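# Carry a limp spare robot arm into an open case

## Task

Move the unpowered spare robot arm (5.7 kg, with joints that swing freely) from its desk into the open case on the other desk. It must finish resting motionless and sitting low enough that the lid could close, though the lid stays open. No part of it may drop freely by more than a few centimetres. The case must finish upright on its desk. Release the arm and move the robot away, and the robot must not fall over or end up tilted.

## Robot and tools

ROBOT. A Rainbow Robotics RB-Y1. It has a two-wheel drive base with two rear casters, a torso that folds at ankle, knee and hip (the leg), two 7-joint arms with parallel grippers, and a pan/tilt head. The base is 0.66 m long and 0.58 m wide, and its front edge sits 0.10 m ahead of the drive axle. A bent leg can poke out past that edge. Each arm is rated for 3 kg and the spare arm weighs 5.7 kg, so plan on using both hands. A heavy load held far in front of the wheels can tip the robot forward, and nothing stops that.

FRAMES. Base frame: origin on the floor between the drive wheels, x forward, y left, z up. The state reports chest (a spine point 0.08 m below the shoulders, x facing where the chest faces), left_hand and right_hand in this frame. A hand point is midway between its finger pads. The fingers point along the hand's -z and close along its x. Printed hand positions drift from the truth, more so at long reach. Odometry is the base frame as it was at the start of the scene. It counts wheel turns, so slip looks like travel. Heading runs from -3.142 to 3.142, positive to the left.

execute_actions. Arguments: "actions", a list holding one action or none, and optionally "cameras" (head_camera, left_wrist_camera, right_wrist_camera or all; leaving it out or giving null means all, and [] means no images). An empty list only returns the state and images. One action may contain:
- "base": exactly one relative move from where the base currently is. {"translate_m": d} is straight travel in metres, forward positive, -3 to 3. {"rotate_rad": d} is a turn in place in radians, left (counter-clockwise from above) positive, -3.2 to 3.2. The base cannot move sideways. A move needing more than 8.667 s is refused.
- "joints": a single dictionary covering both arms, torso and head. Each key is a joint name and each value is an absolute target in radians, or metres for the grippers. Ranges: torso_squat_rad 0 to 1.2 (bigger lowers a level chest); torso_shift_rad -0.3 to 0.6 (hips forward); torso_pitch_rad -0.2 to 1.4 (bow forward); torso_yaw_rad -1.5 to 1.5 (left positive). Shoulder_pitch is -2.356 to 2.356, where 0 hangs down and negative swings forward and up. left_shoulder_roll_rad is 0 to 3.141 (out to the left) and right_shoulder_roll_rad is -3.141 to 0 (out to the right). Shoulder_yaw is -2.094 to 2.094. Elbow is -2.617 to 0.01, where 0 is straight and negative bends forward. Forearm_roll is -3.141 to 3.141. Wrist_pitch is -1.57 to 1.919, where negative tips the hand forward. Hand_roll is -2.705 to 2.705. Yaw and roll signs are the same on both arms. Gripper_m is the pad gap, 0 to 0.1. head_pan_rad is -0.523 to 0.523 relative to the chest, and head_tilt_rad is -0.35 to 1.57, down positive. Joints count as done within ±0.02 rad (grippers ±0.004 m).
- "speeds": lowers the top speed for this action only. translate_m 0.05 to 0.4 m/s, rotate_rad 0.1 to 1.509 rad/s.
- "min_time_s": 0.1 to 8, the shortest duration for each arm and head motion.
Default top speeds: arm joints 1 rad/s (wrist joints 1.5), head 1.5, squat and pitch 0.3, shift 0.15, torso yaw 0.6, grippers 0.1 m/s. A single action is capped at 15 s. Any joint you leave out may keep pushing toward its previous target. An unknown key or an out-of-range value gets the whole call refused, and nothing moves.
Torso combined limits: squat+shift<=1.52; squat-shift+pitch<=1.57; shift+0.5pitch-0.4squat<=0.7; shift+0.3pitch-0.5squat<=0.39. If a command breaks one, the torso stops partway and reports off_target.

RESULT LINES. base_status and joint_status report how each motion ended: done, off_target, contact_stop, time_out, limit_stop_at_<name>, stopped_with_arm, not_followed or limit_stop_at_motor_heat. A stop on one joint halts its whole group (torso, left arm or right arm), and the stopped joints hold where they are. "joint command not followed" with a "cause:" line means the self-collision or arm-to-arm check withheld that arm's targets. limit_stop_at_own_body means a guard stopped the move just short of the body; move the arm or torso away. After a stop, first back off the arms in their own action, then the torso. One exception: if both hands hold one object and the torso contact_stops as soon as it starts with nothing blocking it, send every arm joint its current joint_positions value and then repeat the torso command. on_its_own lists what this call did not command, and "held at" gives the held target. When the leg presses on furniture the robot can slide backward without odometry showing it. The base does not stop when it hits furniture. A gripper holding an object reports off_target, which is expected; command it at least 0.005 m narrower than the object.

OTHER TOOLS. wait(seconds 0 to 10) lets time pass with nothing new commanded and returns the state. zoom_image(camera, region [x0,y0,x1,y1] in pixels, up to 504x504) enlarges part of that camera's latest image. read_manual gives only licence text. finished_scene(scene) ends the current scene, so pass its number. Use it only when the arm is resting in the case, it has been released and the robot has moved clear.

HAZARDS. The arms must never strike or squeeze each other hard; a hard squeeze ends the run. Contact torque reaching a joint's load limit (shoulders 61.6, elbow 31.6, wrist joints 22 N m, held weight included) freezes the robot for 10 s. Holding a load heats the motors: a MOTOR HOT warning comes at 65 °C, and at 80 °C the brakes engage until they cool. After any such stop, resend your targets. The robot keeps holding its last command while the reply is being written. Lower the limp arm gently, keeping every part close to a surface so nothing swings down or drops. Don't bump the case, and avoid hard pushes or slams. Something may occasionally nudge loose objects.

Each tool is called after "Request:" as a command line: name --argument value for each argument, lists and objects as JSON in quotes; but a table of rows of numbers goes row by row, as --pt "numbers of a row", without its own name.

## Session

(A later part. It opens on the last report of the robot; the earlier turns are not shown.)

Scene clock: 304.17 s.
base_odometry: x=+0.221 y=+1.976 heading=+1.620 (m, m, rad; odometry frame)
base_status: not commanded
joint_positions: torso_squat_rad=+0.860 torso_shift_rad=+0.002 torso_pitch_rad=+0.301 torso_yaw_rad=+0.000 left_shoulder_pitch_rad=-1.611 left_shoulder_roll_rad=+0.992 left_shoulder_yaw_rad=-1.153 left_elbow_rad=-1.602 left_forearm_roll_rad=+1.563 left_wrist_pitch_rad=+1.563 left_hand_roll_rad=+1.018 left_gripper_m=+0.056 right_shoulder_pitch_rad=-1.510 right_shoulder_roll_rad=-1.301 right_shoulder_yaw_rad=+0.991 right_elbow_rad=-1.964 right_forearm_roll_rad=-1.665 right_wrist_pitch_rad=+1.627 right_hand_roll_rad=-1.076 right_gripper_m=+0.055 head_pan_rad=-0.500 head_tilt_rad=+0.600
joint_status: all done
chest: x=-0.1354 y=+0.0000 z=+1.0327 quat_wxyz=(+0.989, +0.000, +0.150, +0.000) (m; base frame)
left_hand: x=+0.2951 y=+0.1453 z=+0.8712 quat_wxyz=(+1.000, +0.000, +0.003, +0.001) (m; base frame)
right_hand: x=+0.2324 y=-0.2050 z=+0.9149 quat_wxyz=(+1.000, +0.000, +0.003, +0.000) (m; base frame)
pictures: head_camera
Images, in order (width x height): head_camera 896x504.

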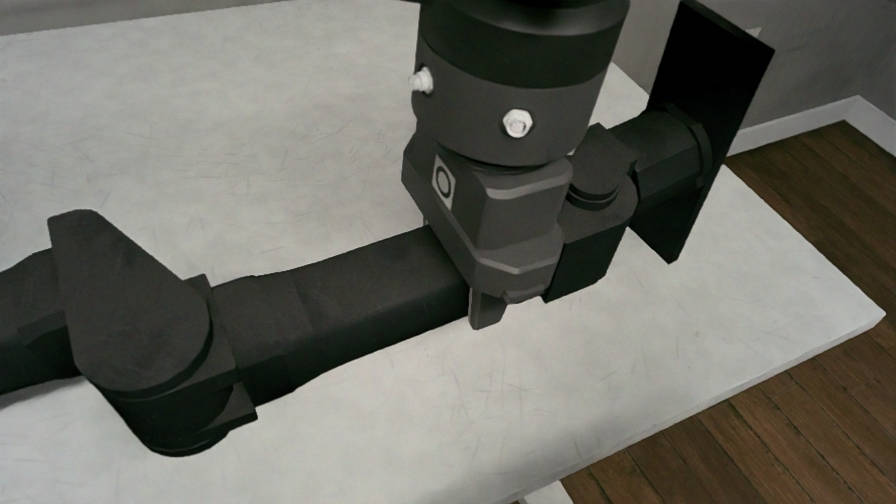

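Base stays put. Continue.

Request:
execute_actions --actions '[{"joints":{"torso_squat_rad":0.76,"head_pan_rad":0.5}}]' --cameras '["head_camera"]'

Request:
execute_actions --actions '[{"base":{"translate_m":-0.6},"speeds":{"translate_m":0.2},"joints":{"torso_squat_rad":0.0}}]' --cameras '["head_camera"]'

Scene clock: 308.00 s.
base_odometry: x=+0.221 y=+1.976 heading=+1.620 (m, m, rad; odometry frame)
base_status: not commanded
joint_positions: torso_squat_rad=+0.760 torso_shift_rad=+0.002 torso_pitch_rad=+0.302 torso_yaw_rad=+0.000 left_shoulder_pitch_rad=-1.611 left_shoulder_roll_rad=+0.992 left_shoulder_yaw_rad=-1.153 left_elbow_rad=-1.602 left_forearm_roll_rad=+1.563 left_wrist_pitch_rad=+1.563 left_hand_roll_rad=+1.018 left_gripper_m=+0.056 right_shoulder_pitch_rad=-1.510 right_shoulder_roll_rad=-1.301 right_shoulder_yaw_rad=+0.991 right_elbow_rad=-1.964 right_forearm_roll_rad=-1.665 right_wrist_pitch_rad=+1.627 right_hand_roll_rad=-1.076 right_gripper_m=+0.055 head_pan_rad=+0.500 head_tilt_rad=+0.600
joint_status: all done
chest: x=-0.1353 y=-0.0001 z=+1.0834 quat_wxyz=(+0.989, +0.000, +0.150, +0.000) (m; base frame)
left_hand: x=+0.2952 y=+0.1453 z=+0.9217 quat_wxyz=(+1.000, +0.000, +0.003, +0.001) (m; base frame)
right_hand: x=+0.2325 y=-0.2050 z=+0.9655 quat_wxyz=(+1.000, +0.000, +0.003, +0.000) (m; base frame)
pictures: head_camera
Images, in order (width x height): head_camera 896x504.

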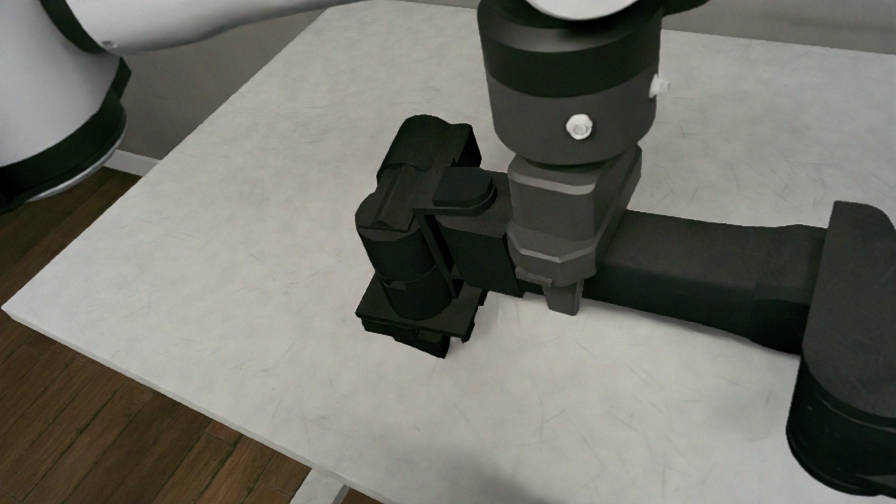

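Scene clock: 312.00 s.
base_odometry: x=+0.250 y=+1.377 heading=+1.619 (m, m, rad; odometry frame)
base_status: done
joint_positions: torso_squat_rad=+0.000 torso_shift_rad=+0.002 torso_pitch_rad=+0.302 torso_yaw_rad=+0.000 left_shoulder_pitch_rad=-1.611 left_shoulder_roll_rad=+0.991 left_shoulder_yaw_rad=-1.153 left_elbow_rad=-1.602 left_forearm_roll_rad=+1.563 left_wrist_pitch_rad=+1.563 left_hand_roll_rad=+1.018 left_gripper_m=+0.056 right_shoulder_pitch_rad=-1.510 right_shoulder_roll_rad=-1.301 right_shoulder_yaw_rad=+0.991 right_elbow_rad=-1.964 right_forearm_roll_rad=-1.665 right_wrist_pitch_rad=+1.627 right_hand_roll_rad=-1.076 right_gripper_m=+0.055 head_pan_rad=+0.500 head_tilt_rad=+0.600
joint_status: all done
chest: x=-0.1348 y=-0.0001 z=+1.2759 quat_wxyz=(+0.989, +0.000, +0.150, +0.000) (m; base frame)
left_hand: x=+0.2955 y=+0.1452 z=+1.1140 quat_wxyz=(+1.000, +0.000, +0.004, +0.001) (m; base frame)
right_hand: x=+0.2329 y=-0.2051 z=+1.1579 quat_wxyz=(+1.000, +0.000, +0.003, +0.000) (m; base frame)
pictures: head_camera
Images, in order (width x height): head_camera 896x504.

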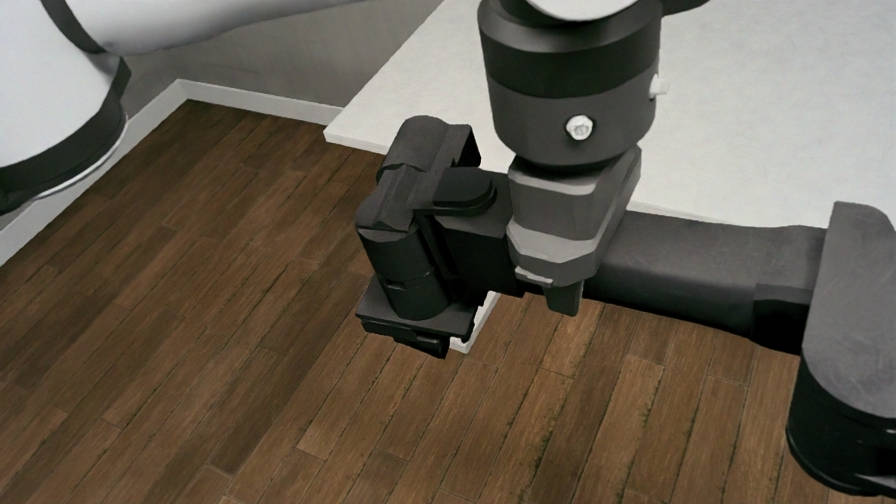

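Request:
execute_actions --actions '[{"base":{"rotate_rad":-3.096},"speeds":{"rotate_rad":0.7},"joints":{"head_pan_rad":0,"head_tilt_rad":0.0}}]' --cameras '["head_camera"]'

Scene clock: 324.27 s.
base_odometry: x=+0.250 y=+1.377 heading=-1.477 (m, m, rad; odometry frame)
base_status: done
joint_positions: torso_squat_rad=+0.000 torso_shift_rad=+0.002 torso_pitch_rad=+0.302 torso_yaw_rad=+0.000 left_shoulder_pitch_rad=-1.611 left_shoulder_roll_rad=+0.991 left_shoulder_yaw_rad=-1.153 left_elbow_rad=-1.602 left_forearm_roll_rad=+1.563 left_wrist_pitch_rad=+1.563 left_hand_roll_rad=+1.018 left_gripper_m=+0.056 right_shoulder_pitch_rad=-1.510 right_shoulder_roll_rad=-1.301 right_shoulder_yaw_rad=+0.991 right_elbow_rad=-1.964 right_forearm_roll_rad=-1.665 right_wrist_pitch_rad=+1.627 right_hand_roll_rad=-1.076 right_gripper_m=+0.055 head_pan_rad=+0.000 head_tilt_rad=+0.000
joint_status: all done
chest: x=-0.1348 y=-0.0001 z=+1.2759 quat_wxyz=(+0.989, +0.000, +0.150, +0.000) (m; base frame)
left_hand: x=+0.2955 y=+0.1452 z=+1.1140 quat_wxyz=(+1.000, +0.000, +0.004, +0.000) (m; base frame)
right_hand: x=+0.2329 y=-0.2051 z=+1.1579 quat_wxyz=(+1.000, +0.000, +0.003, +0.000) (m; base frame)
pictures: head_camera
Images, in order (width x height): head_camera 896x504.

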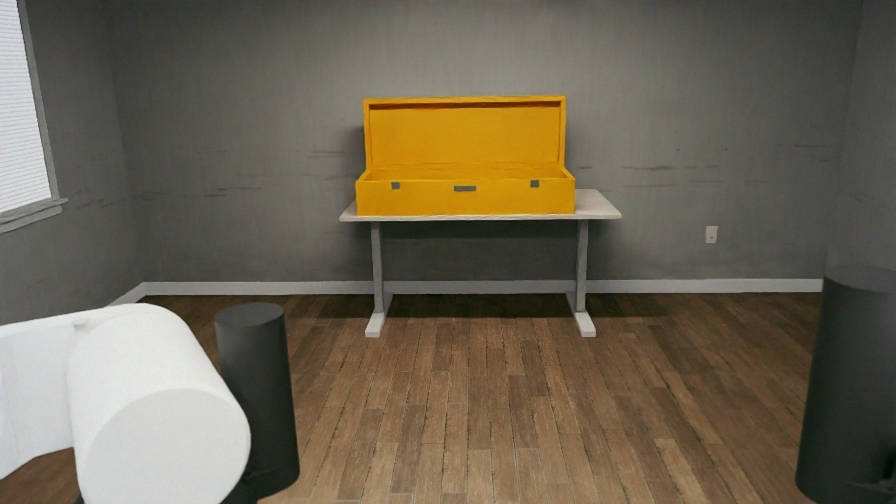

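Request:
execute_actions --actions '[{"base":{"translate_m":2.6},"speeds":{"translate_m":0.4},"joints":{"head_tilt_rad":0.25}}]' --cameras '["head_camera"]'

Scene clock: 334.07 s.
base_odometry: x=+0.494 y=-1.212 heading=-1.477 (m, m, rad; odometry frame)
base_status: done
joint_positions: torso_squat_rad=+0.000 torso_shift_rad=+0.002 torso_pitch_rad=+0.302 torso_yaw_rad=+0.000 left_shoulder_pitch_rad=-1.611 left_shoulder_roll_rad=+0.991 left_shoulder_yaw_rad=-1.153 left_elbow_rad=-1.602 left_forearm_roll_rad=+1.563 left_wrist_pitch_rad=+1.563 left_hand_roll_rad=+1.018 left_gripper_m=+0.056 right_shoulder_pitch_rad=-1.510 right_shoulder_roll_rad=-1.301 right_shoulder_yaw_rad=+0.991 right_elbow_rad=-1.964 right_forearm_roll_rad=-1.665 right_wrist_pitch_rad=+1.627 right_hand_roll_rad=-1.076 right_gripper_m=+0.055 head_pan_rad=+0.000 head_tilt_rad=+0.250
joint_status: all done
chest: x=-0.1347 y=-0.0001 z=+1.2759 quat_wxyz=(+0.989, +0.000, +0.150, +0.000) (m; base frame)
left_hand: x=+0.2955 y=+0.1452 z=+1.1139 quat_wxyz=(+1.000, +0.000, +0.004, +0.000) (m; base frame)
right_hand: x=+0.2330 y=-0.2051 z=+1.1579 quat_wxyz=(+1.000, +0.000, +0.003, +0.000) (m; base frame)
pictures: head_camera
Images, in order (width x height): head_camera 896x504.

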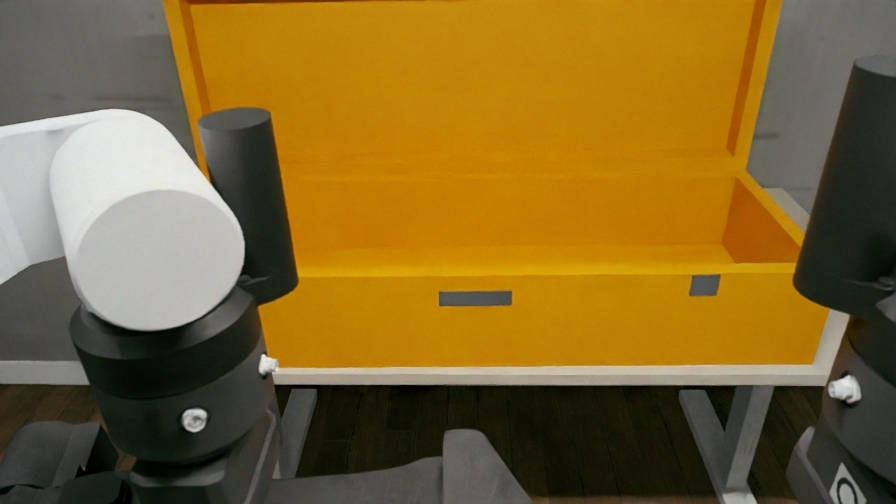

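Request:
zoom_image --camera "head_camera" --region '[660, 0, 860, 300]'

Request:
execute_actions --actions '[{"base":{"translate_m":0.55},"speeds":{"translate_m":0.3},"joints":{"left_shoulder_pitch_rad":-1.674,"left_shoulder_roll_rad":1.0145,"left_shoulder_yaw_rad":-1.1375,"left_forearm_roll_rad":1.5705,"left_wrist_pitch_rad":1.683,"right_forearm_roll_rad":-1.705,"right_wrist_pitch_rad":1.552,"head_pan_rad":0.5,"head_tilt_rad":0.5},"min_time_s":2.5}]' --cameras '["head_camera"]'

Region (660, 0, 860, 300) of head_camera's 896x504 image, scaled by 1.680, with more detail than that image has.

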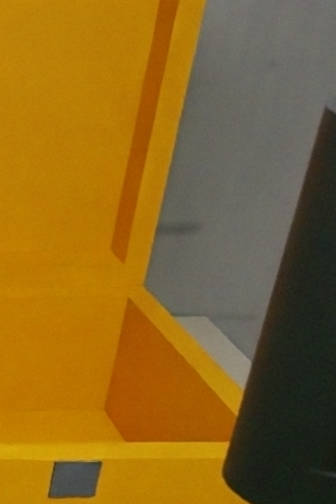

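Scene clock: 360.73 s.
base_odometry: x=+0.545 y=-1.759 heading=-1.477 (m, m, rad; odometry frame)
base_status: done
joint_positions: torso_squat_rad=+0.000 torso_shift_rad=+0.002 torso_pitch_rad=+0.302 torso_yaw_rad=+0.000 left_shoulder_pitch_rad=-1.670 left_shoulder_roll_rad=+1.014 left_shoulder_yaw_rad=-1.140 left_elbow_rad=-1.602 left_forearm_roll_rad=+1.570 left_wrist_pitch_rad=+1.683 left_hand_roll_rad=+1.018 left_gripper_m=+0.055 right_shoulder_pitch_rad=-1.510 right_shoulder_roll_rad=-1.302 right_shoulder_yaw_rad=+0.991 right_elbow_rad=-1.964 right_forearm_roll_rad=-1.705 right_wrist_pitch_rad=+1.553 right_hand_roll_rad=-1.076 right_gripper_m=+0.054 head_pan_rad=+0.500 head_tilt_rad=+0.500
joint_status: all done
chest: x=-0.1347 y=-0.0001 z=+1.2759 quat_wxyz=(+0.989, +0.000, +0.150, +0.000) (m; base frame)
left_hand: x=+0.2953 y=+0.1659 z=+1.1444 quat_wxyz=(+0.999, +0.044, +0.003, +0.003) (m; base frame)
right_hand: x=+0.2331 y=-0.1860 z=+1.1586 quat_wxyz=(+0.999, +0.041, +0.003, +0.000) (m; base frame)
pictures: head_camera
Images, in order (width x height): head_camera 896x504.

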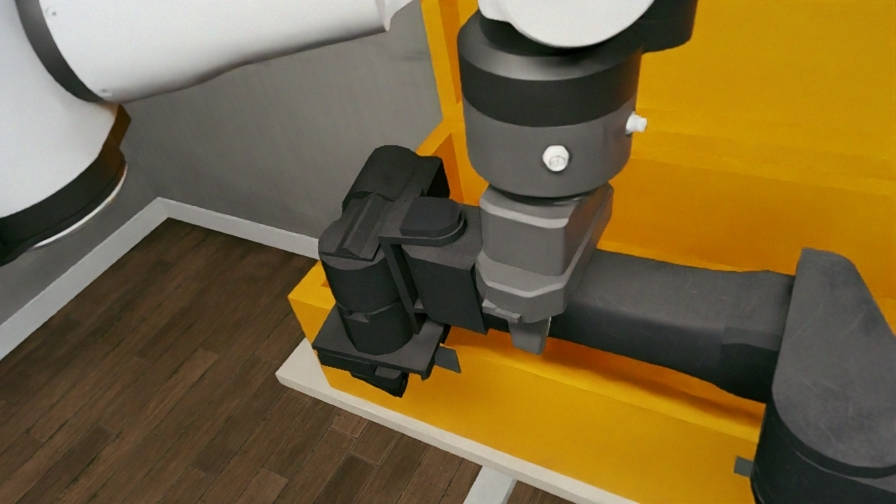

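Request:
execute_actions --actions '[{"base":{"translate_m":0.32},"speeds":{"translate_m":0.12},"joints":{"head_tilt_rad":0.65}}]' --cameras '["head_camera"]'

Request:
execute_actions --actions '[{"joints":{"torso_squat_rad":0.7,"head_pan_rad":-0.5}}]' --cameras '["head_camera"]'

Scene clock: 367.53 s.
base_odometry: x=+0.575 y=-2.078 heading=-1.477 (m, m, rad; odometry frame)
base_status: done
joint_positions: torso_squat_rad=+0.000 torso_shift_rad=+0.002 torso_pitch_rad=+0.302 torso_yaw_rad=+0.000 left_shoulder_pitch_rad=-1.670 left_shoulder_roll_rad=+1.014 left_shoulder_yaw_rad=-1.140 left_elbow_rad=-1.602 left_forearm_roll_rad=+1.570 left_wrist_pitch_rad=+1.683 left_hand_roll_rad=+1.018 left_gripper_m=+0.055 right_shoulder_pitch_rad=-1.510 right_shoulder_roll_rad=-1.302 right_shoulder_yaw_rad=+0.991 right_elbow_rad=-1.964 right_forearm_roll_rad=-1.705 right_wrist_pitch_rad=+1.553 right_hand_roll_rad=-1.076 right_gripper_m=+0.054 head_pan_rad=+0.500 head_tilt_rad=+0.650
joint_status: all done
chest: x=-0.1347 y=-0.0001 z=+1.2759 quat_wxyz=(+0.989, +0.000, +0.150, +0.000) (m; base frame)
left_hand: x=+0.2953 y=+0.1658 z=+1.1445 quat_wxyz=(+0.999, +0.044, +0.003, +0.003) (m; base frame)
right_hand: x=+0.2330 y=-0.1860 z=+1.1586 quat_wxyz=(+0.999, +0.041, +0.003, +0.000) (m; base frame)
pictures: head_camera
Images, in order (width x height): head_camera 896x504.

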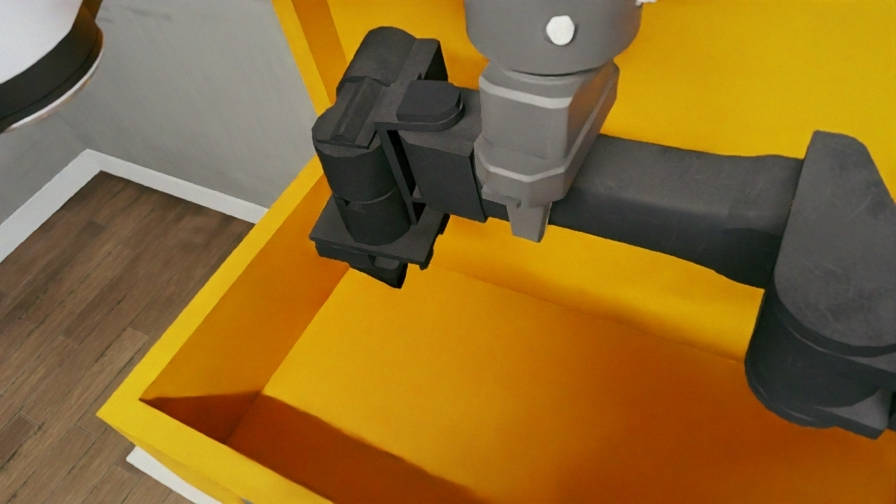

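Scene clock: 370.70 s.
base_odometry: x=+0.575 y=-2.078 heading=-1.477 (m, m, rad; odometry frame)
base_status: not commanded
joint_positions: torso_squat_rad=+0.700 torso_shift_rad=+0.002 torso_pitch_rad=+0.302 torso_yaw_rad=+0.000 left_shoulder_pitch_rad=-1.670 left_shoulder_roll_rad=+1.014 left_shoulder_yaw_rad=-1.140 left_elbow_rad=-1.602 left_forearm_roll_rad=+1.570 left_wrist_pitch_rad=+1.683 left_hand_roll_rad=+1.018 left_gripper_m=+0.055 right_shoulder_pitch_rad=-1.510 right_shoulder_roll_rad=-1.302 right_shoulder_yaw_rad=+0.991 right_elbow_rad=-1.964 right_forearm_roll_rad=-1.705 right_wrist_pitch_rad=+1.553 right_hand_roll_rad=-1.076 right_gripper_m=+0.054 head_pan_rad=-0.500 head_tilt_rad=+0.650
joint_status: all done
chest: x=-0.1352 y=-0.0001 z=+1.1114 quat_wxyz=(+0.989, +0.000, +0.150, +0.000) (m; base frame)
left_hand: x=+0.2949 y=+0.1659 z=+0.9801 quat_wxyz=(+0.999, +0.044, +0.003, +0.003) (m; base frame)
right_hand: x=+0.2326 y=-0.1859 z=+0.9941 quat_wxyz=(+0.999, +0.041, +0.003, +0.000) (m; base frame)
pictures: head_camera
Images, in order (width x height): head_camera 896x504.

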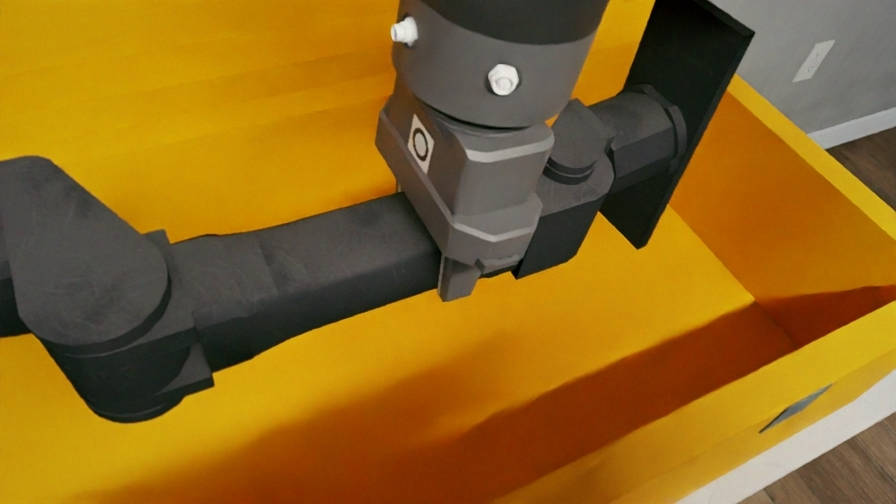

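Request:
execute_actions --actions '[{"joints":{"torso_squat_rad":0.8,"head_pan_rad":0.5}}]' --cameras '["head_camera"]'

Scene clock: 380.43 s.
base_odometry: x=+0.575 y=-2.078 heading=-1.477 (m, m, rad; odometry frame)
base_status: not commanded
joint_positions: torso_squat_rad=+0.800 torso_shift_rad=+0.002 torso_pitch_rad=+0.302 torso_yaw_rad=+0.000 left_shoulder_pitch_rad=-1.671 left_shoulder_roll_rad=+1.014 left_shoulder_yaw_rad=-1.140 left_elbow_rad=-1.602 left_forearm_roll_rad=+1.570 left_wrist_pitch_rad=+1.683 left_hand_roll_rad=+1.018 left_gripper_m=+0.055 right_shoulder_pitch_rad=-1.510 right_shoulder_roll_rad=-1.302 right_shoulder_yaw_rad=+0.991 right_elbow_rad=-1.964 right_forearm_roll_rad=-1.705 right_wrist_pitch_rad=+1.553 right_hand_roll_rad=-1.076 right_gripper_m=+0.054 head_pan_rad=+0.500 head_tilt_rad=+0.650
joint_status: all done
chest: x=-0.1353 y=+0.0000 z=+1.0637 quat_wxyz=(+0.989, +0.000, +0.150, +0.000) (m; base frame)
left_hand: x=+0.2948 y=+0.1659 z=+0.9324 quat_wxyz=(+0.999, +0.044, +0.003, +0.003) (m; base frame)
right_hand: x=+0.2325 y=-0.1859 z=+0.9464 quat_wxyz=(+0.999, +0.041, +0.003, +0.000) (m; base frame)
pictures: head_camera
Images, in order (width x height): head_camera 896x504.

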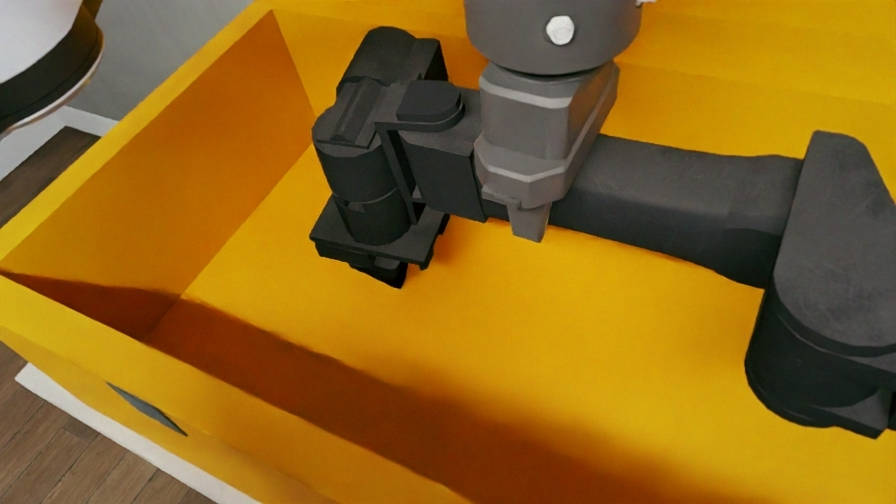

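Request:
execute_actions --actions '[{"joints":{"torso_squat_rad":0.82}}]' --cameras '[]'

Scene clock: 383.47 s.
base_odometry: x=+0.575 y=-2.078 heading=-1.478 (m, m, rad; odometry frame)
base_status: not commanded
joint_positions: torso_squat_rad=+0.820 torso_shift_rad=+0.001 torso_pitch_rad=+0.301 torso_yaw_rad=+0.000 left_shoulder_pitch_rad=-1.674 left_shoulder_roll_rad=+1.015 left_shoulder_yaw_rad=-1.138 left_elbow_rad=-1.602 left_forearm_roll_rad=+1.570 left_wrist_pitch_rad=+1.683 left_hand_roll_rad=+1.018 left_gripper_m=+0.054 right_shoulder_pitch_rad=-1.509 right_shoulder_roll_rad=-1.302 right_shoulder_yaw_rad=+0.992 right_elbow_rad=-1.964 right_forearm_roll_rad=-1.705 right_wrist_pitch_rad=+1.553 right_hand_roll_rad=-1.076 right_gripper_m=+0.054 head_pan_rad=+0.500 head_tilt_rad=+0.650
joint_status: all done
chest: x=-0.1356 y=-0.0002 z=+1.0536 quat_wxyz=(+0.989, +0.000, +0.150, +0.000) (m; base frame)
left_hand: x=+0.2955 y=+0.1653 z=+0.9247 quat_wxyz=(+0.999, +0.043, +0.000, +0.002) (m; base frame)
right_hand: x=+0.2320 y=-0.1863 z=+0.9361 quat_wxyz=(+0.999, +0.041, +0.003, +0.000) (m; base frame)
pictures: none
No camera images: the call's "cameras" was empty. Leave "cameras" out to get every camera's image.

Request:
execute_actions --actions '[{"joints":{"left_shoulder_pitch_rad":-1.745,"left_shoulder_roll_rad":0.8825,"left_shoulder_yaw_rad":-1.1775,"left_elbow_rad":-1.5485,"left_hand_roll_rad":1.108,"right_shoulder_pitch_rad":-1.39,"right_shoulder_roll_rad":-1.433,"right_shoulder_yaw_rad":0.899,"right_elbow_rad":-1.975,"right_hand_roll_rad":-0.937},"min_time_s":2}]' --cameras '["head_camera"]'

Scene clock: 388.57 s.
base_odometry: x=+0.575 y=-2.078 heading=-1.478 (m, m, rad; odometry frame)
base_status: not commanded
joint_positions: torso_squat_rad=+0.820 torso_shift_rad=+0.002 torso_pitch_rad=+0.301 torso_yaw_rad=+0.000 left_shoulder_pitch_rad=-1.742 left_shoulder_roll_rad=+0.882 left_shoulder_yaw_rad=-1.179 left_elbow_rad=-1.549 left_forearm_roll_rad=+1.571 left_wrist_pitch_rad=+1.683 left_hand_roll_rad=+1.108 left_gripper_m=+0.054 right_shoulder_pitch_rad=-1.388 right_shoulder_roll_rad=-1.432 right_shoulder_yaw_rad=+0.901 right_elbow_rad=-1.974 right_forearm_roll_rad=-1.705 right_wrist_pitch_rad=+1.552 right_hand_roll_rad=-0.937 right_gripper_m=+0.054 head_pan_rad=+0.500 head_tilt_rad=+0.650
joint_status: all done
chest: x=-0.1354 y=-0.0001 z=+1.0536 quat_wxyz=(+0.989, +0.000, +0.150, +0.000) (m; base frame)
left_hand: x=+0.2935 y=+0.1155 z=+0.9235 quat_wxyz=(+0.999, +0.045, -0.002, +0.001) (m; base frame)
right_hand: x=+0.2322 y=-0.2369 z=+0.9374 quat_wxyz=(+0.999, +0.035, -0.005, +0.002) (m; base frame)
pictures: head_camera
Images, in order (width x height): head_camera 896x504.

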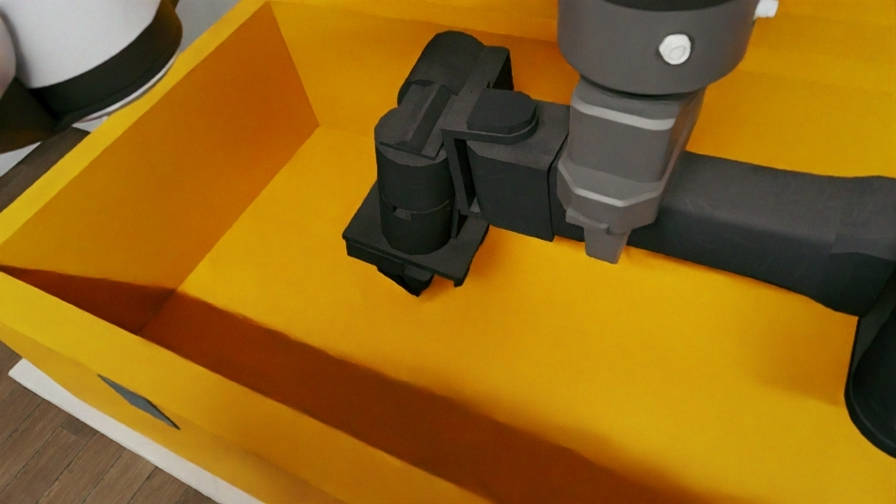

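Request:
execute_actions --actions '[{"joints":{"torso_squat_rad":0.855,"left_shoulder_pitch_rad":-1.812,"left_shoulder_roll_rad":0.748,"left_shoulder_yaw_rad":-1.215,"left_elbow_rad":-1.475,"left_hand_roll_rad":1.18,"right_shoulder_pitch_rad":-1.262,"right_shoulder_roll_rad":-1.555,"right_shoulder_yaw_rad":0.80,"right_elbow_rad":-1.96,"right_hand_roll_rad":-0.78},"min_time_s":0.8}]' --cameras '["head_camera"]'

Scene clock: 392.80 s.
base_odometry: x=+0.575 y=-2.078 heading=-1.478 (m, m, rad; odometry frame)
base_status: not commanded
joint_positions: torso_squat_rad=+0.855 torso_shift_rad=+0.002 torso_pitch_rad=+0.301 torso_yaw_rad=+0.000 left_shoulder_pitch_rad=-1.811 left_shoulder_roll_rad=+0.745 left_shoulder_yaw_rad=-1.214 left_elbow_rad=-1.476 left_forearm_roll_rad=+1.571 left_wrist_pitch_rad=+1.681 left_hand_roll_rad=+1.180 left_gripper_m=+0.054 right_shoulder_pitch_rad=-1.261 right_shoulder_roll_rad=-1.551 right_shoulder_yaw_rad=+0.802 right_elbow_rad=-1.961 right_forearm_roll_rad=-1.706 right_wrist_pitch_rad=+1.551 right_hand_roll_rad=-0.780 right_gripper_m=+0.054 head_pan_rad=+0.500 head_tilt_rad=+0.650
joint_status: all done
chest: x=-0.1355 y=-0.0002 z=+1.0354 quat_wxyz=(+0.989, +0.000, +0.150, +0.000) (m; base frame)
left_hand: x=+0.2898 y=+0.0670 z=+0.9066 quat_wxyz=(+0.999, +0.050, -0.009, -0.001) (m; base frame)
right_hand: x=+0.2310 y=-0.2882 z=+0.9237 quat_wxyz=(+1.000, +0.021, -0.013, +0.010) (m; base frame)
pictures: head_camera
Images, in order (width x height): head_camera 896x504.

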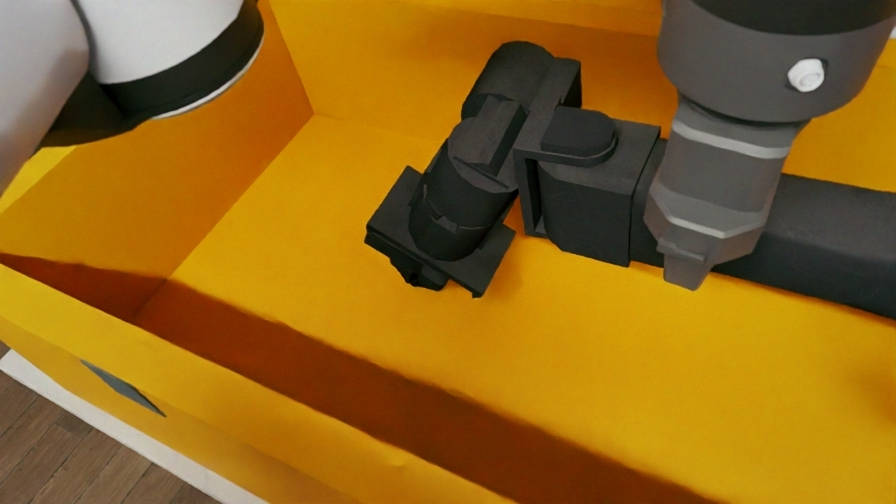

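Now try lowering and see whether it slides.

Request:
execute_actions --actions '[{"joints":{"torso_squat_rad":0.885}}]' --cameras '["head_camera"]'

Scene clock: 395.03 s.
base_odometry: x=+0.575 y=-2.078 heading=-1.478 (m, m, rad; odometry frame)
base_status: not commanded
joint_positions: torso_squat_rad=+0.885 torso_shift_rad=+0.002 torso_pitch_rad=+0.301 torso_yaw_rad=+0.000 left_shoulder_pitch_rad=-1.811 left_shoulder_roll_rad=+0.745 left_shoulder_yaw_rad=-1.214 left_elbow_rad=-1.476 left_forearm_roll_rad=+1.571 left_wrist_pitch_rad=+1.681 left_hand_roll_rad=+1.180 left_gripper_m=+0.054 right_shoulder_pitch_rad=-1.261 right_shoulder_roll_rad=-1.551 right_shoulder_yaw_rad=+0.802 right_elbow_rad=-1.961 right_forearm_roll_rad=-1.706 right_wrist_pitch_rad=+1.551 right_hand_roll_rad=-0.780 right_gripper_m=+0.054 head_pan_rad=+0.500 head_tilt_rad=+0.650
joint_status: all done
chest: x=-0.1355 y=-0.0002 z=+1.0193 quat_wxyz=(+0.989, +0.000, +0.150, +0.000) (m; base frame)
left_hand: x=+0.2899 y=+0.0669 z=+0.8907 quat_wxyz=(+0.999, +0.050, -0.009, -0.001) (m; base frame)
right_hand: x=+0.2310 y=-0.2883 z=+0.9076 quat_wxyz=(+1.000, +0.021, -0.013, +0.010) (m; base frame)
pictures: head_camera
Images, in order (width x height): head_camera 896x504.

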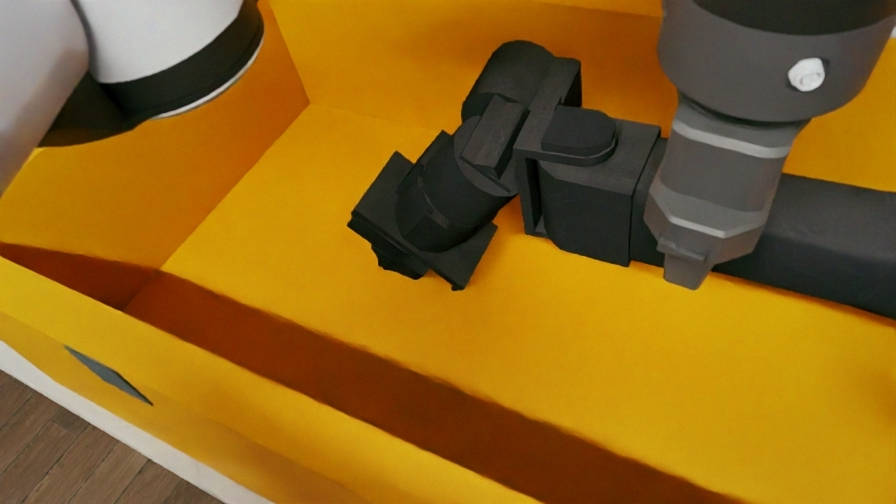

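Request:
execute_actions --actions '[{"joints":{"torso_squat_rad":0.96,"head_pan_rad":-0.5,"head_tilt_rad":0.55}}]' --cameras '["head_camera"]'

Scene clock: 397.97 s.
base_odometry: x=+0.575 y=-2.078 heading=-1.478 (m, m, rad; odometry frame)
base_status: not commanded
joint_positions: torso_squat_rad=+0.960 torso_shift_rad=+0.002 torso_pitch_rad=+0.301 torso_yaw_rad=+0.000 left_shoulder_pitch_rad=-1.811 left_shoulder_roll_rad=+0.745 left_shoulder_yaw_rad=-1.215 left_elbow_rad=-1.476 left_forearm_roll_rad=+1.571 left_wrist_pitch_rad=+1.681 left_hand_roll_rad=+1.180 left_gripper_m=+0.054 right_shoulder_pitch_rad=-1.260 right_shoulder_roll_rad=-1.551 right_shoulder_yaw_rad=+0.802 right_elbow_rad=-1.961 right_forearm_roll_rad=-1.706 right_wrist_pitch_rad=+1.551 right_hand_roll_rad=-0.780 right_gripper_m=+0.054 head_pan_rad=-0.500 head_tilt_rad=+0.550
joint_status: all done
chest: x=-0.1355 y=-0.0002 z=+0.9775 quat_wxyz=(+0.989, +0.000, +0.150, +0.000) (m; base frame)
left_hand: x=+0.2898 y=+0.0670 z=+0.8487 quat_wxyz=(+0.999, +0.050, -0.009, -0.001) (m; base frame)
right_hand: x=+0.2310 y=-0.2883 z=+0.8658 quat_wxyz=(+1.000, +0.021, -0.013, +0.010) (m; base frame)
pictures: head_camera
Images, in order (width x height): head_camera 896x504.

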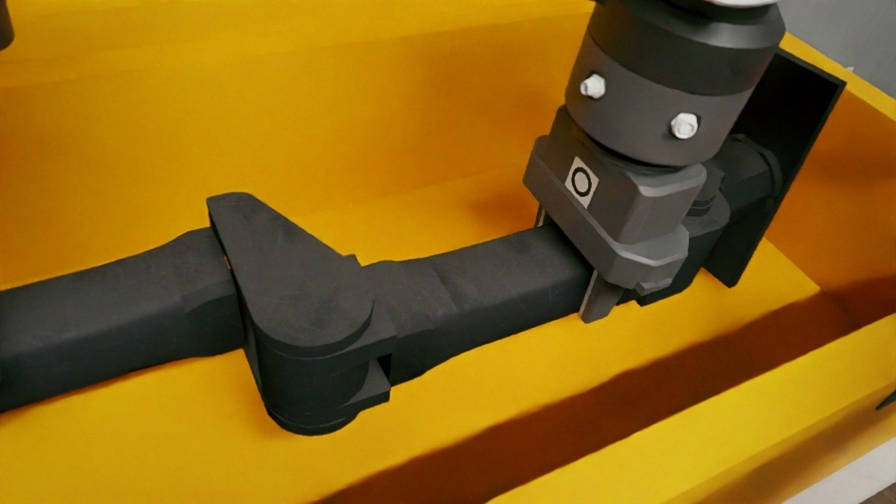

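Request:
execute_actions --actions '[{"joints":{"torso_squat_rad":0.99,"left_shoulder_pitch_rad":-1.763,"left_shoulder_roll_rad":0.729,"left_shoulder_yaw_rad":-1.237,"left_forearm_roll_rad":1.553,"left_wrist_pitch_rad":1.572,"right_forearm_roll_rad":-1.675,"right_wrist_pitch_rad":1.582,"head_pan_rad":0.4},"min_time_s":1.5}]' --cameras '["head_camera"]'

Scene clock: 406.60 s.
base_odometry: x=+0.575 y=-2.078 heading=-1.478 (m, m, rad; odometry frame)
base_status: not commanded
joint_positions: torso_squat_rad=+0.990 torso_shift_rad=+0.001 torso_pitch_rad=+0.301 torso_yaw_rad=+0.000 left_shoulder_pitch_rad=-1.762 left_shoulder_roll_rad=+0.729 left_shoulder_yaw_rad=-1.237 left_elbow_rad=-1.476 left_forearm_roll_rad=+1.553 left_wrist_pitch_rad=+1.572 left_hand_roll_rad=+1.180 left_gripper_m=+0.054 right_shoulder_pitch_rad=-1.259 right_shoulder_roll_rad=-1.554 right_shoulder_yaw_rad=+0.802 right_elbow_rad=-1.960 right_forearm_roll_rad=-1.675 right_wrist_pitch_rad=+1.582 right_hand_roll_rad=-0.780 right_gripper_m=+0.054 head_pan_rad=+0.400 head_tilt_rad=+0.550
joint_status: all done
chest: x=-0.1357 y=-0.0001 z=+0.9601 quat_wxyz=(+0.989, +0.000, +0.150, +0.000) (m; base frame)
left_hand: x=+0.2909 y=+0.0516 z=+0.8030 quat_wxyz=(+1.000, +0.016, -0.009, -0.002) (m; base frame)
right_hand: x=+0.2308 y=-0.2997 z=+0.8482 quat_wxyz=(+1.000, -0.002, -0.013, +0.008) (m; base frame)
pictures: head_camera
Images, in order (width x height): head_camera 896x504.

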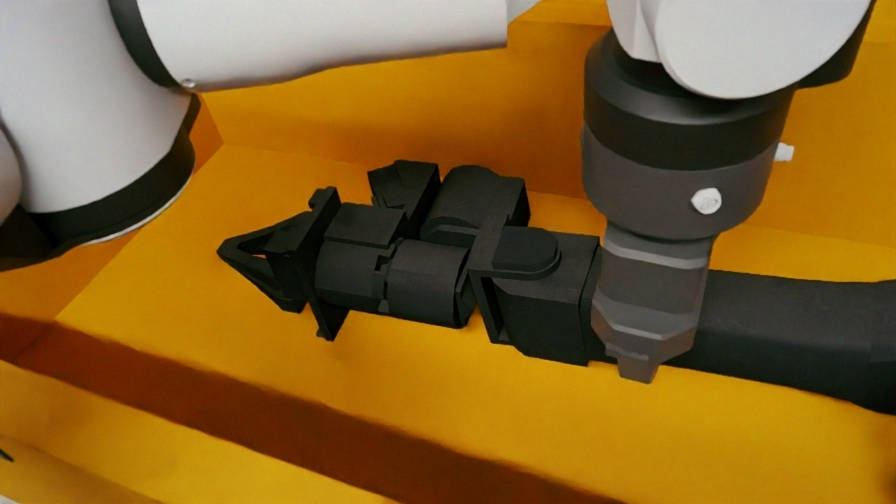

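Request:
execute_actions --actions '[{"joints":{"torso_squat_rad":1.0,"head_pan_rad":-0.5,"head_tilt_rad":0.4}}]' --cameras '["head_camera"]'

Scene clock: 410.47 s.
base_odometry: x=+0.575 y=-2.078 heading=-1.478 (m, m, rad; odometry frame)
base_status: not commanded
joint_positions: torso_squat_rad=+1.000 torso_shift_rad=+0.002 torso_pitch_rad=+0.301 torso_yaw_rad=+0.000 left_shoulder_pitch_rad=-1.762 left_shoulder_roll_rad=+0.728 left_shoulder_yaw_rad=-1.238 left_elbow_rad=-1.476 left_forearm_roll_rad=+1.553 left_wrist_pitch_rad=+1.572 left_hand_roll_rad=+1.180 left_gripper_m=+0.054 right_shoulder_pitch_rad=-1.259 right_shoulder_roll_rad=-1.554 right_shoulder_yaw_rad=+0.803 right_elbow_rad=-1.960 right_forearm_roll_rad=-1.675 right_wrist_pitch_rad=+1.582 right_hand_roll_rad=-0.780 right_gripper_m=+0.054 head_pan_rad=-0.500 head_tilt_rad=+0.400
joint_status: all done
chest: x=-0.1356 y=-0.0001 z=+0.9542 quat_wxyz=(+0.989, +0.000, +0.150, +0.000) (m; base frame)
left_hand: x=+0.2908 y=+0.0516 z=+0.7968 quat_wxyz=(+1.000, +0.016, -0.009, -0.002) (m; base frame)
right_hand: x=+0.2308 y=-0.2997 z=+0.8422 quat_wxyz=(+1.000, -0.002, -0.013, +0.008) (m; base frame)
pictures: head_camera
Images, in order (width x height): head_camera 896x504.

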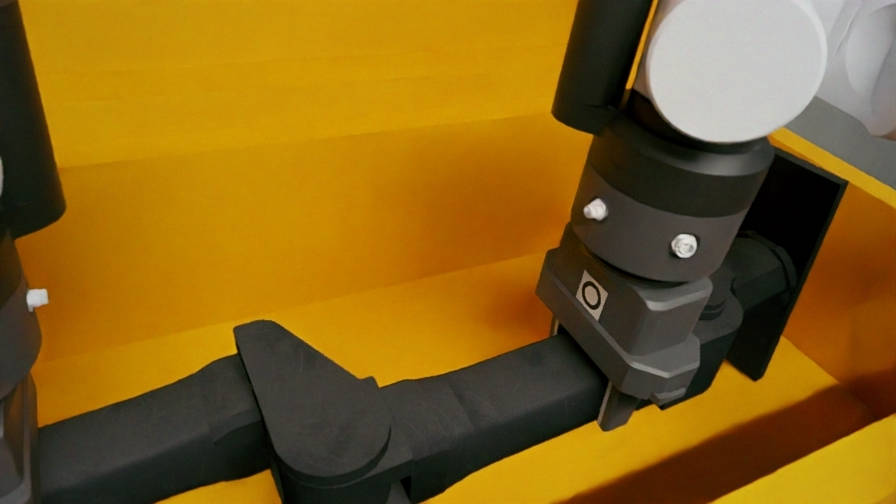

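Request:
execute_actions --actions '[{"joints":{"torso_squat_rad":1.015}}]' --cameras '[]'

Scene clock: 413.27 s.
base_odometry: x=+0.575 y=-2.078 heading=-1.478 (m, m, rad; odometry frame)
base_status: not commanded
joint_positions: torso_squat_rad=+1.015 torso_shift_rad=+0.001 torso_pitch_rad=+0.299 torso_yaw_rad=+0.000 left_shoulder_pitch_rad=-1.763 left_shoulder_roll_rad=+0.729 left_shoulder_yaw_rad=-1.237 left_elbow_rad=-1.475 left_forearm_roll_rad=+1.553 left_wrist_pitch_rad=+1.572 left_hand_roll_rad=+1.180 left_gripper_m=+0.054 right_shoulder_pitch_rad=-1.262 right_shoulder_roll_rad=-1.556 right_shoulder_yaw_rad=+0.800 right_elbow_rad=-1.960 right_forearm_roll_rad=-1.675 right_wrist_pitch_rad=+1.583 right_hand_roll_rad=-0.780 right_gripper_m=+0.054 head_pan_rad=-0.500 head_tilt_rad=+0.400
joint_status: all done
chest: x=-0.1365 y=+0.0001 z=+0.9455 quat_wxyz=(+0.989, +0.000, +0.149, +0.000) (m; base frame)
left_hand: x=+0.2908 y=+0.0515 z=+0.7897 quat_wxyz=(+1.000, +0.015, -0.011, -0.002) (m; base frame)
right_hand: x=+0.2310 y=-0.2995 z=+0.8363 quat_wxyz=(+1.000, -0.002, -0.016, +0.008) (m; base frame)
pictures: none
No camera images: the call's "cameras" was empty. Leave "cameras" out to get every camera's image.

Both ends resting. Release and rise.

Request:
execute_actions --actions '[{"joints":{"left_gripper_m":0.09,"right_gripper_m":0.09}}]' --cameras '[]'

Request:
execute_actions --actions '[{"joints":{"torso_squat_rad":0.6}}]' --cameras '[]'

Request:
execute_actions --actions '[{"base":{"translate_m":-0.7},"joints":{"head_pan_rad":0,"head_tilt_rad":0.15}}]' --cameras '["head_camera"]'

Scene clock: 417.17 s.
base_odometry: x=+0.575 y=-2.078 heading=-1.478 (m, m, rad; odometry frame)
base_status: not commanded
joint_positions: torso_squat_rad=+1.015 torso_shift_rad=+0.001 torso_pitch_rad=+0.300 torso_yaw_rad=+0.000 left_shoulder_pitch_rad=-1.763 left_shoulder_roll_rad=+0.729 left_shoulder_yaw_rad=-1.237 left_elbow_rad=-1.475 left_forearm_roll_rad=+1.553 left_wrist_pitch_rad=+1.572 left_hand_roll_rad=+1.180 left_gripper_m=+0.090 right_shoulder_pitch_rad=-1.262 right_shoulder_roll_rad=-1.555 right_shoulder_yaw_rad=+0.800 right_elbow_rad=-1.960 right_forearm_roll_rad=-1.675 right_wrist_pitch_rad=+1.582 right_hand_roll_rad=-0.780 right_gripper_m=+0.090 head_pan_rad=-0.500 head_tilt_rad=+0.400
joint_status: all done
chest: x=-0.1362 y=+0.0000 z=+0.9454 quat_wxyz=(+0.989, +0.000, +0.149, +0.000) (m; base frame)
left_hand: x=+0.2910 y=+0.0516 z=+0.7894 quat_wxyz=(+1.000, +0.015, -0.010, -0.002) (m; base frame)
right_hand: x=+0.2313 y=-0.2994 z=+0.8359 quat_wxyz=(+1.000, -0.002, -0.016, +0.008) (m; base frame)
pictures: none
No camera images: the call's "cameras" was empty. Leave "cameras" out to get every camera's image.

Scene clock: 419.37 s.
base_odometry: x=+0.575 y=-2.078 heading=-1.478 (m, m, rad; odometry frame)
base_status: not commanded
joint_positions: torso_squat_rad=+0.600 torso_shift_rad=+0.001 torso_pitch_rad=+0.300 torso_yaw_rad=+0.000 left_shoulder_pitch_rad=-1.763 left_shoulder_roll_rad=+0.729 left_shoulder_yaw_rad=-1.237 left_elbow_rad=-1.475 left_forearm_roll_rad=+1.553 left_wrist_pitch_rad=+1.572 left_hand_roll_rad=+1.180 left_gripper_m=+0.090 right_shoulder_pitch_rad=-1.262 right_shoulder_roll_rad=-1.555 right_shoulder_yaw_rad=+0.800 right_elbow_rad=-1.960 right_forearm_roll_rad=-1.675 right_wrist_pitch_rad=+1.582 right_hand_roll_rad=-0.780 right_gripper_m=+0.090 head_pan_rad=-0.500 head_tilt_rad=+0.400
joint_status: all done
chest: x=-0.1359 y=+0.0000 z=+1.1538 quat_wxyz=(+0.989, +0.000, +0.149, +0.000) (m; base frame)
left_hand: x=+0.2912 y=+0.0516 z=+0.9977 quat_wxyz=(+1.000, +0.015, -0.010, -0.002) (m; base frame)
right_hand: x=+0.2316 y=-0.2994 z=+1.0442 quat_wxyz=(+1.000, -0.002, -0.016, +0.009) (m; base frame)
pictures: none
No camera images: the call's "cameras" was empty. Leave "cameras" out to get every camera's image.

Scene clock: 422.70 s.
base_odometry: x=+0.510 y=-1.381 heading=-1.478 (m, m, rad; odometry frame)
base_status: done
joint_positions: torso_squat_rad=+0.600 torso_shift_rad=+0.001 torso_pitch_rad=+0.300 torso_yaw_rad=+0.000 left_shoulder_pitch_rad=-1.763 left_shoulder_roll_rad=+0.729 left_shoulder_yaw_rad=-1.237 left_elbow_rad=-1.475 left_forearm_roll_rad=+1.553 left_wrist_pitch_rad=+1.572 left_hand_roll_rad=+1.180 left_gripper_m=+0.090 right_shoulder_pitch_rad=-1.262 right_shoulder_roll_rad=-1.555 right_shoulder_yaw_rad=+0.800 right_elbow_rad=-1.960 right_forearm_roll_rad=-1.675 right_wrist_pitch_rad=+1.582 right_hand_roll_rad=-0.780 right_gripper_m=+0.090 head_pan_rad=+0.000 head_tilt_rad=+0.150
joint_status: all done
chest: x=-0.1360 y=+0.0000 z=+1.1538 quat_wxyz=(+0.989, +0.000, +0.149, +0.000) (m; base frame)
left_hand: x=+0.2912 y=+0.0517 z=+0.9977 quat_wxyz=(+1.000, +0.015, -0.010, -0.002) (m; base frame)
right_hand: x=+0.2316 y=-0.2994 z=+1.0442 quat_wxyz=(+1.000, -0.002, -0.016, +0.009) (m; base frame)
pictures: head_camera
Images, in order (width x height): head_camera 896x504.

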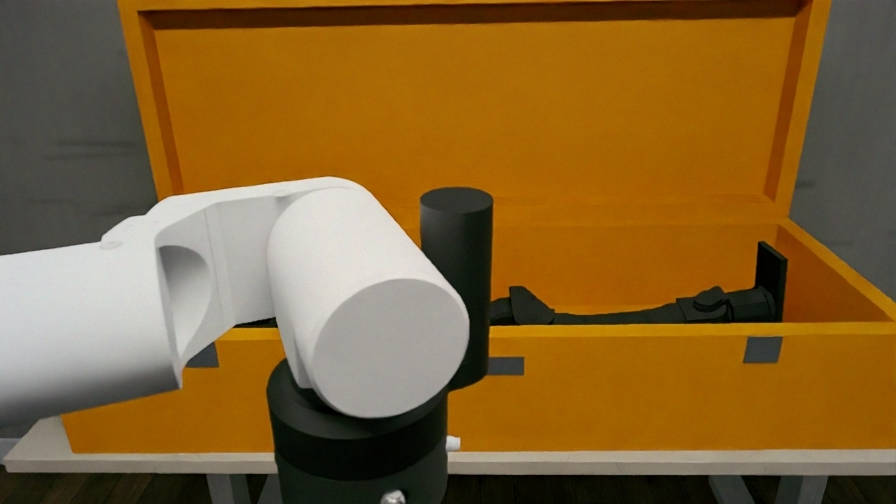

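Request:
zoom_image --camera "head_camera" --region '[700, 150, 860, 340]'

Region (700, 150, 860, 340) of head_camera's 896x504 image, scaled by 2.653, with more detail than that image has; it fills the left 424 columns of this view, and the rest is white.

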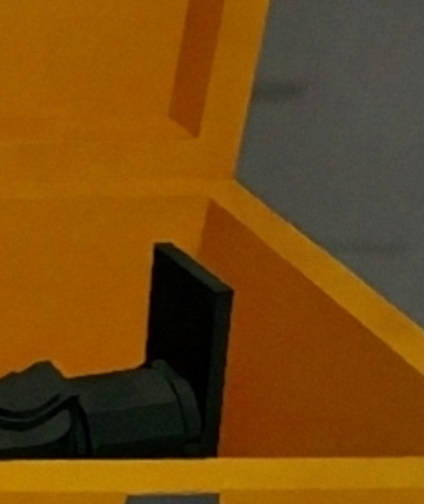

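Request:
execute_actions --actions '[{"base":{"translate_m":-0.5},"joints":{"torso_squat_rad":1.2,"torso_shift_rad":0.2,"torso_pitch_rad":0.55,"head_tilt_rad":-0.35,"left_shoulder_roll_rad":1.5,"left_shoulder_pitch_rad":-1.26,"left_shoulder_yaw_rad":-0.8,"left_elbow_rad":-1.2,"right_elbow_rad":-1.2}}]' --cameras '["head_camera"]'

Scene clock: 449.17 s.
base_odometry: x=+0.464 y=-0.883 heading=-1.479 (m, m, rad; odometry frame)
base_status: done
joint_positions: torso_squat_rad=+1.200 torso_shift_rad=+0.200 torso_pitch_rad=+0.550 torso_yaw_rad=+0.000 left_shoulder_pitch_rad=-1.260 left_shoulder_roll_rad=+1.500 left_shoulder_yaw_rad=-0.800 left_elbow_rad=-1.200 left_forearm_roll_rad=+1.553 left_wrist_pitch_rad=+1.572 left_hand_roll_rad=+1.180 left_gripper_m=+0.090 right_shoulder_pitch_rad=-1.262 right_shoulder_roll_rad=-1.555 right_shoulder_yaw_rad=+0.800 right_elbow_rad=-1.200 right_forearm_roll_rad=-1.675 right_wrist_pitch_rad=+1.582 right_hand_roll_rad=-0.780 right_gripper_m=+0.090 head_pan_rad=+0.000 head_tilt_rad=-0.349
joint_status: all done
chest: x=-0.0158 y=+0.0001 z=+0.7931 quat_wxyz=(+0.962, +0.000, +0.272, +0.000) (m; base frame)
left_hand: x=+0.3924 y=+0.4783 z=+0.5799 quat_wxyz=(+0.850, +0.062, +0.052, +0.521) (m; base frame)
right_hand: x=+0.3860 y=-0.4725 z=+0.5978 quat_wxyz=(+0.929, -0.011, +0.077, -0.362) (m; base frame)
pictures: head_camera
Images, in order (width x height): head_camera 896x504.

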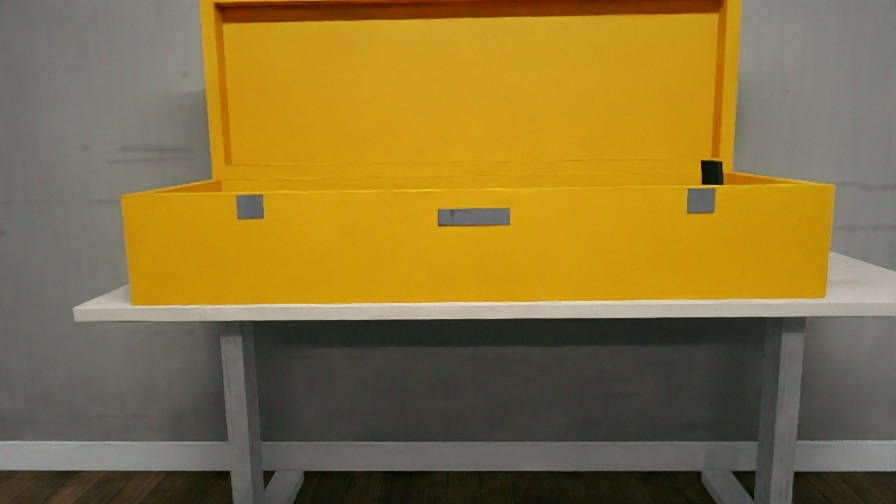

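Request:
zoom_image --camera "head_camera" --region '[670, 130, 770, 210]'

Request:
zoom_image --camera "head_camera" --region '[190, 0, 290, 200]'

Region (670, 130, 770, 210) of head_camera's 896x504 image, scaled by 5.040, with more detail than that image has; it fills the top 403 rows of this view, and the rest is white.

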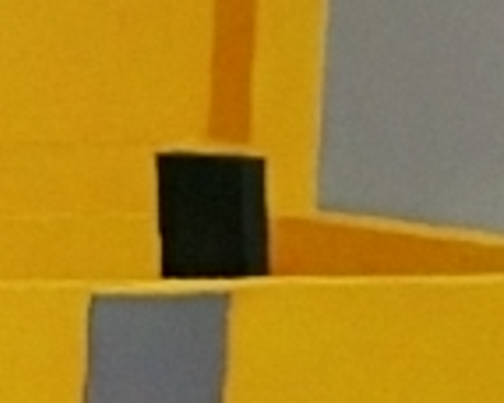

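Region (190, 0, 290, 200) of head_camera's 896x504 image, scaled by 2.520, with more detail than that image has.

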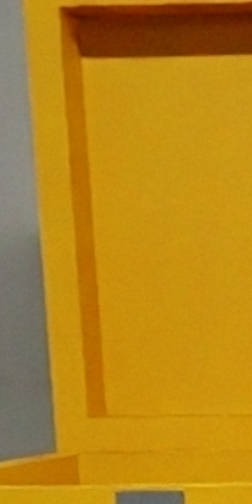

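Request:
finished_scene --scene 1

The scene is finished: the task was done.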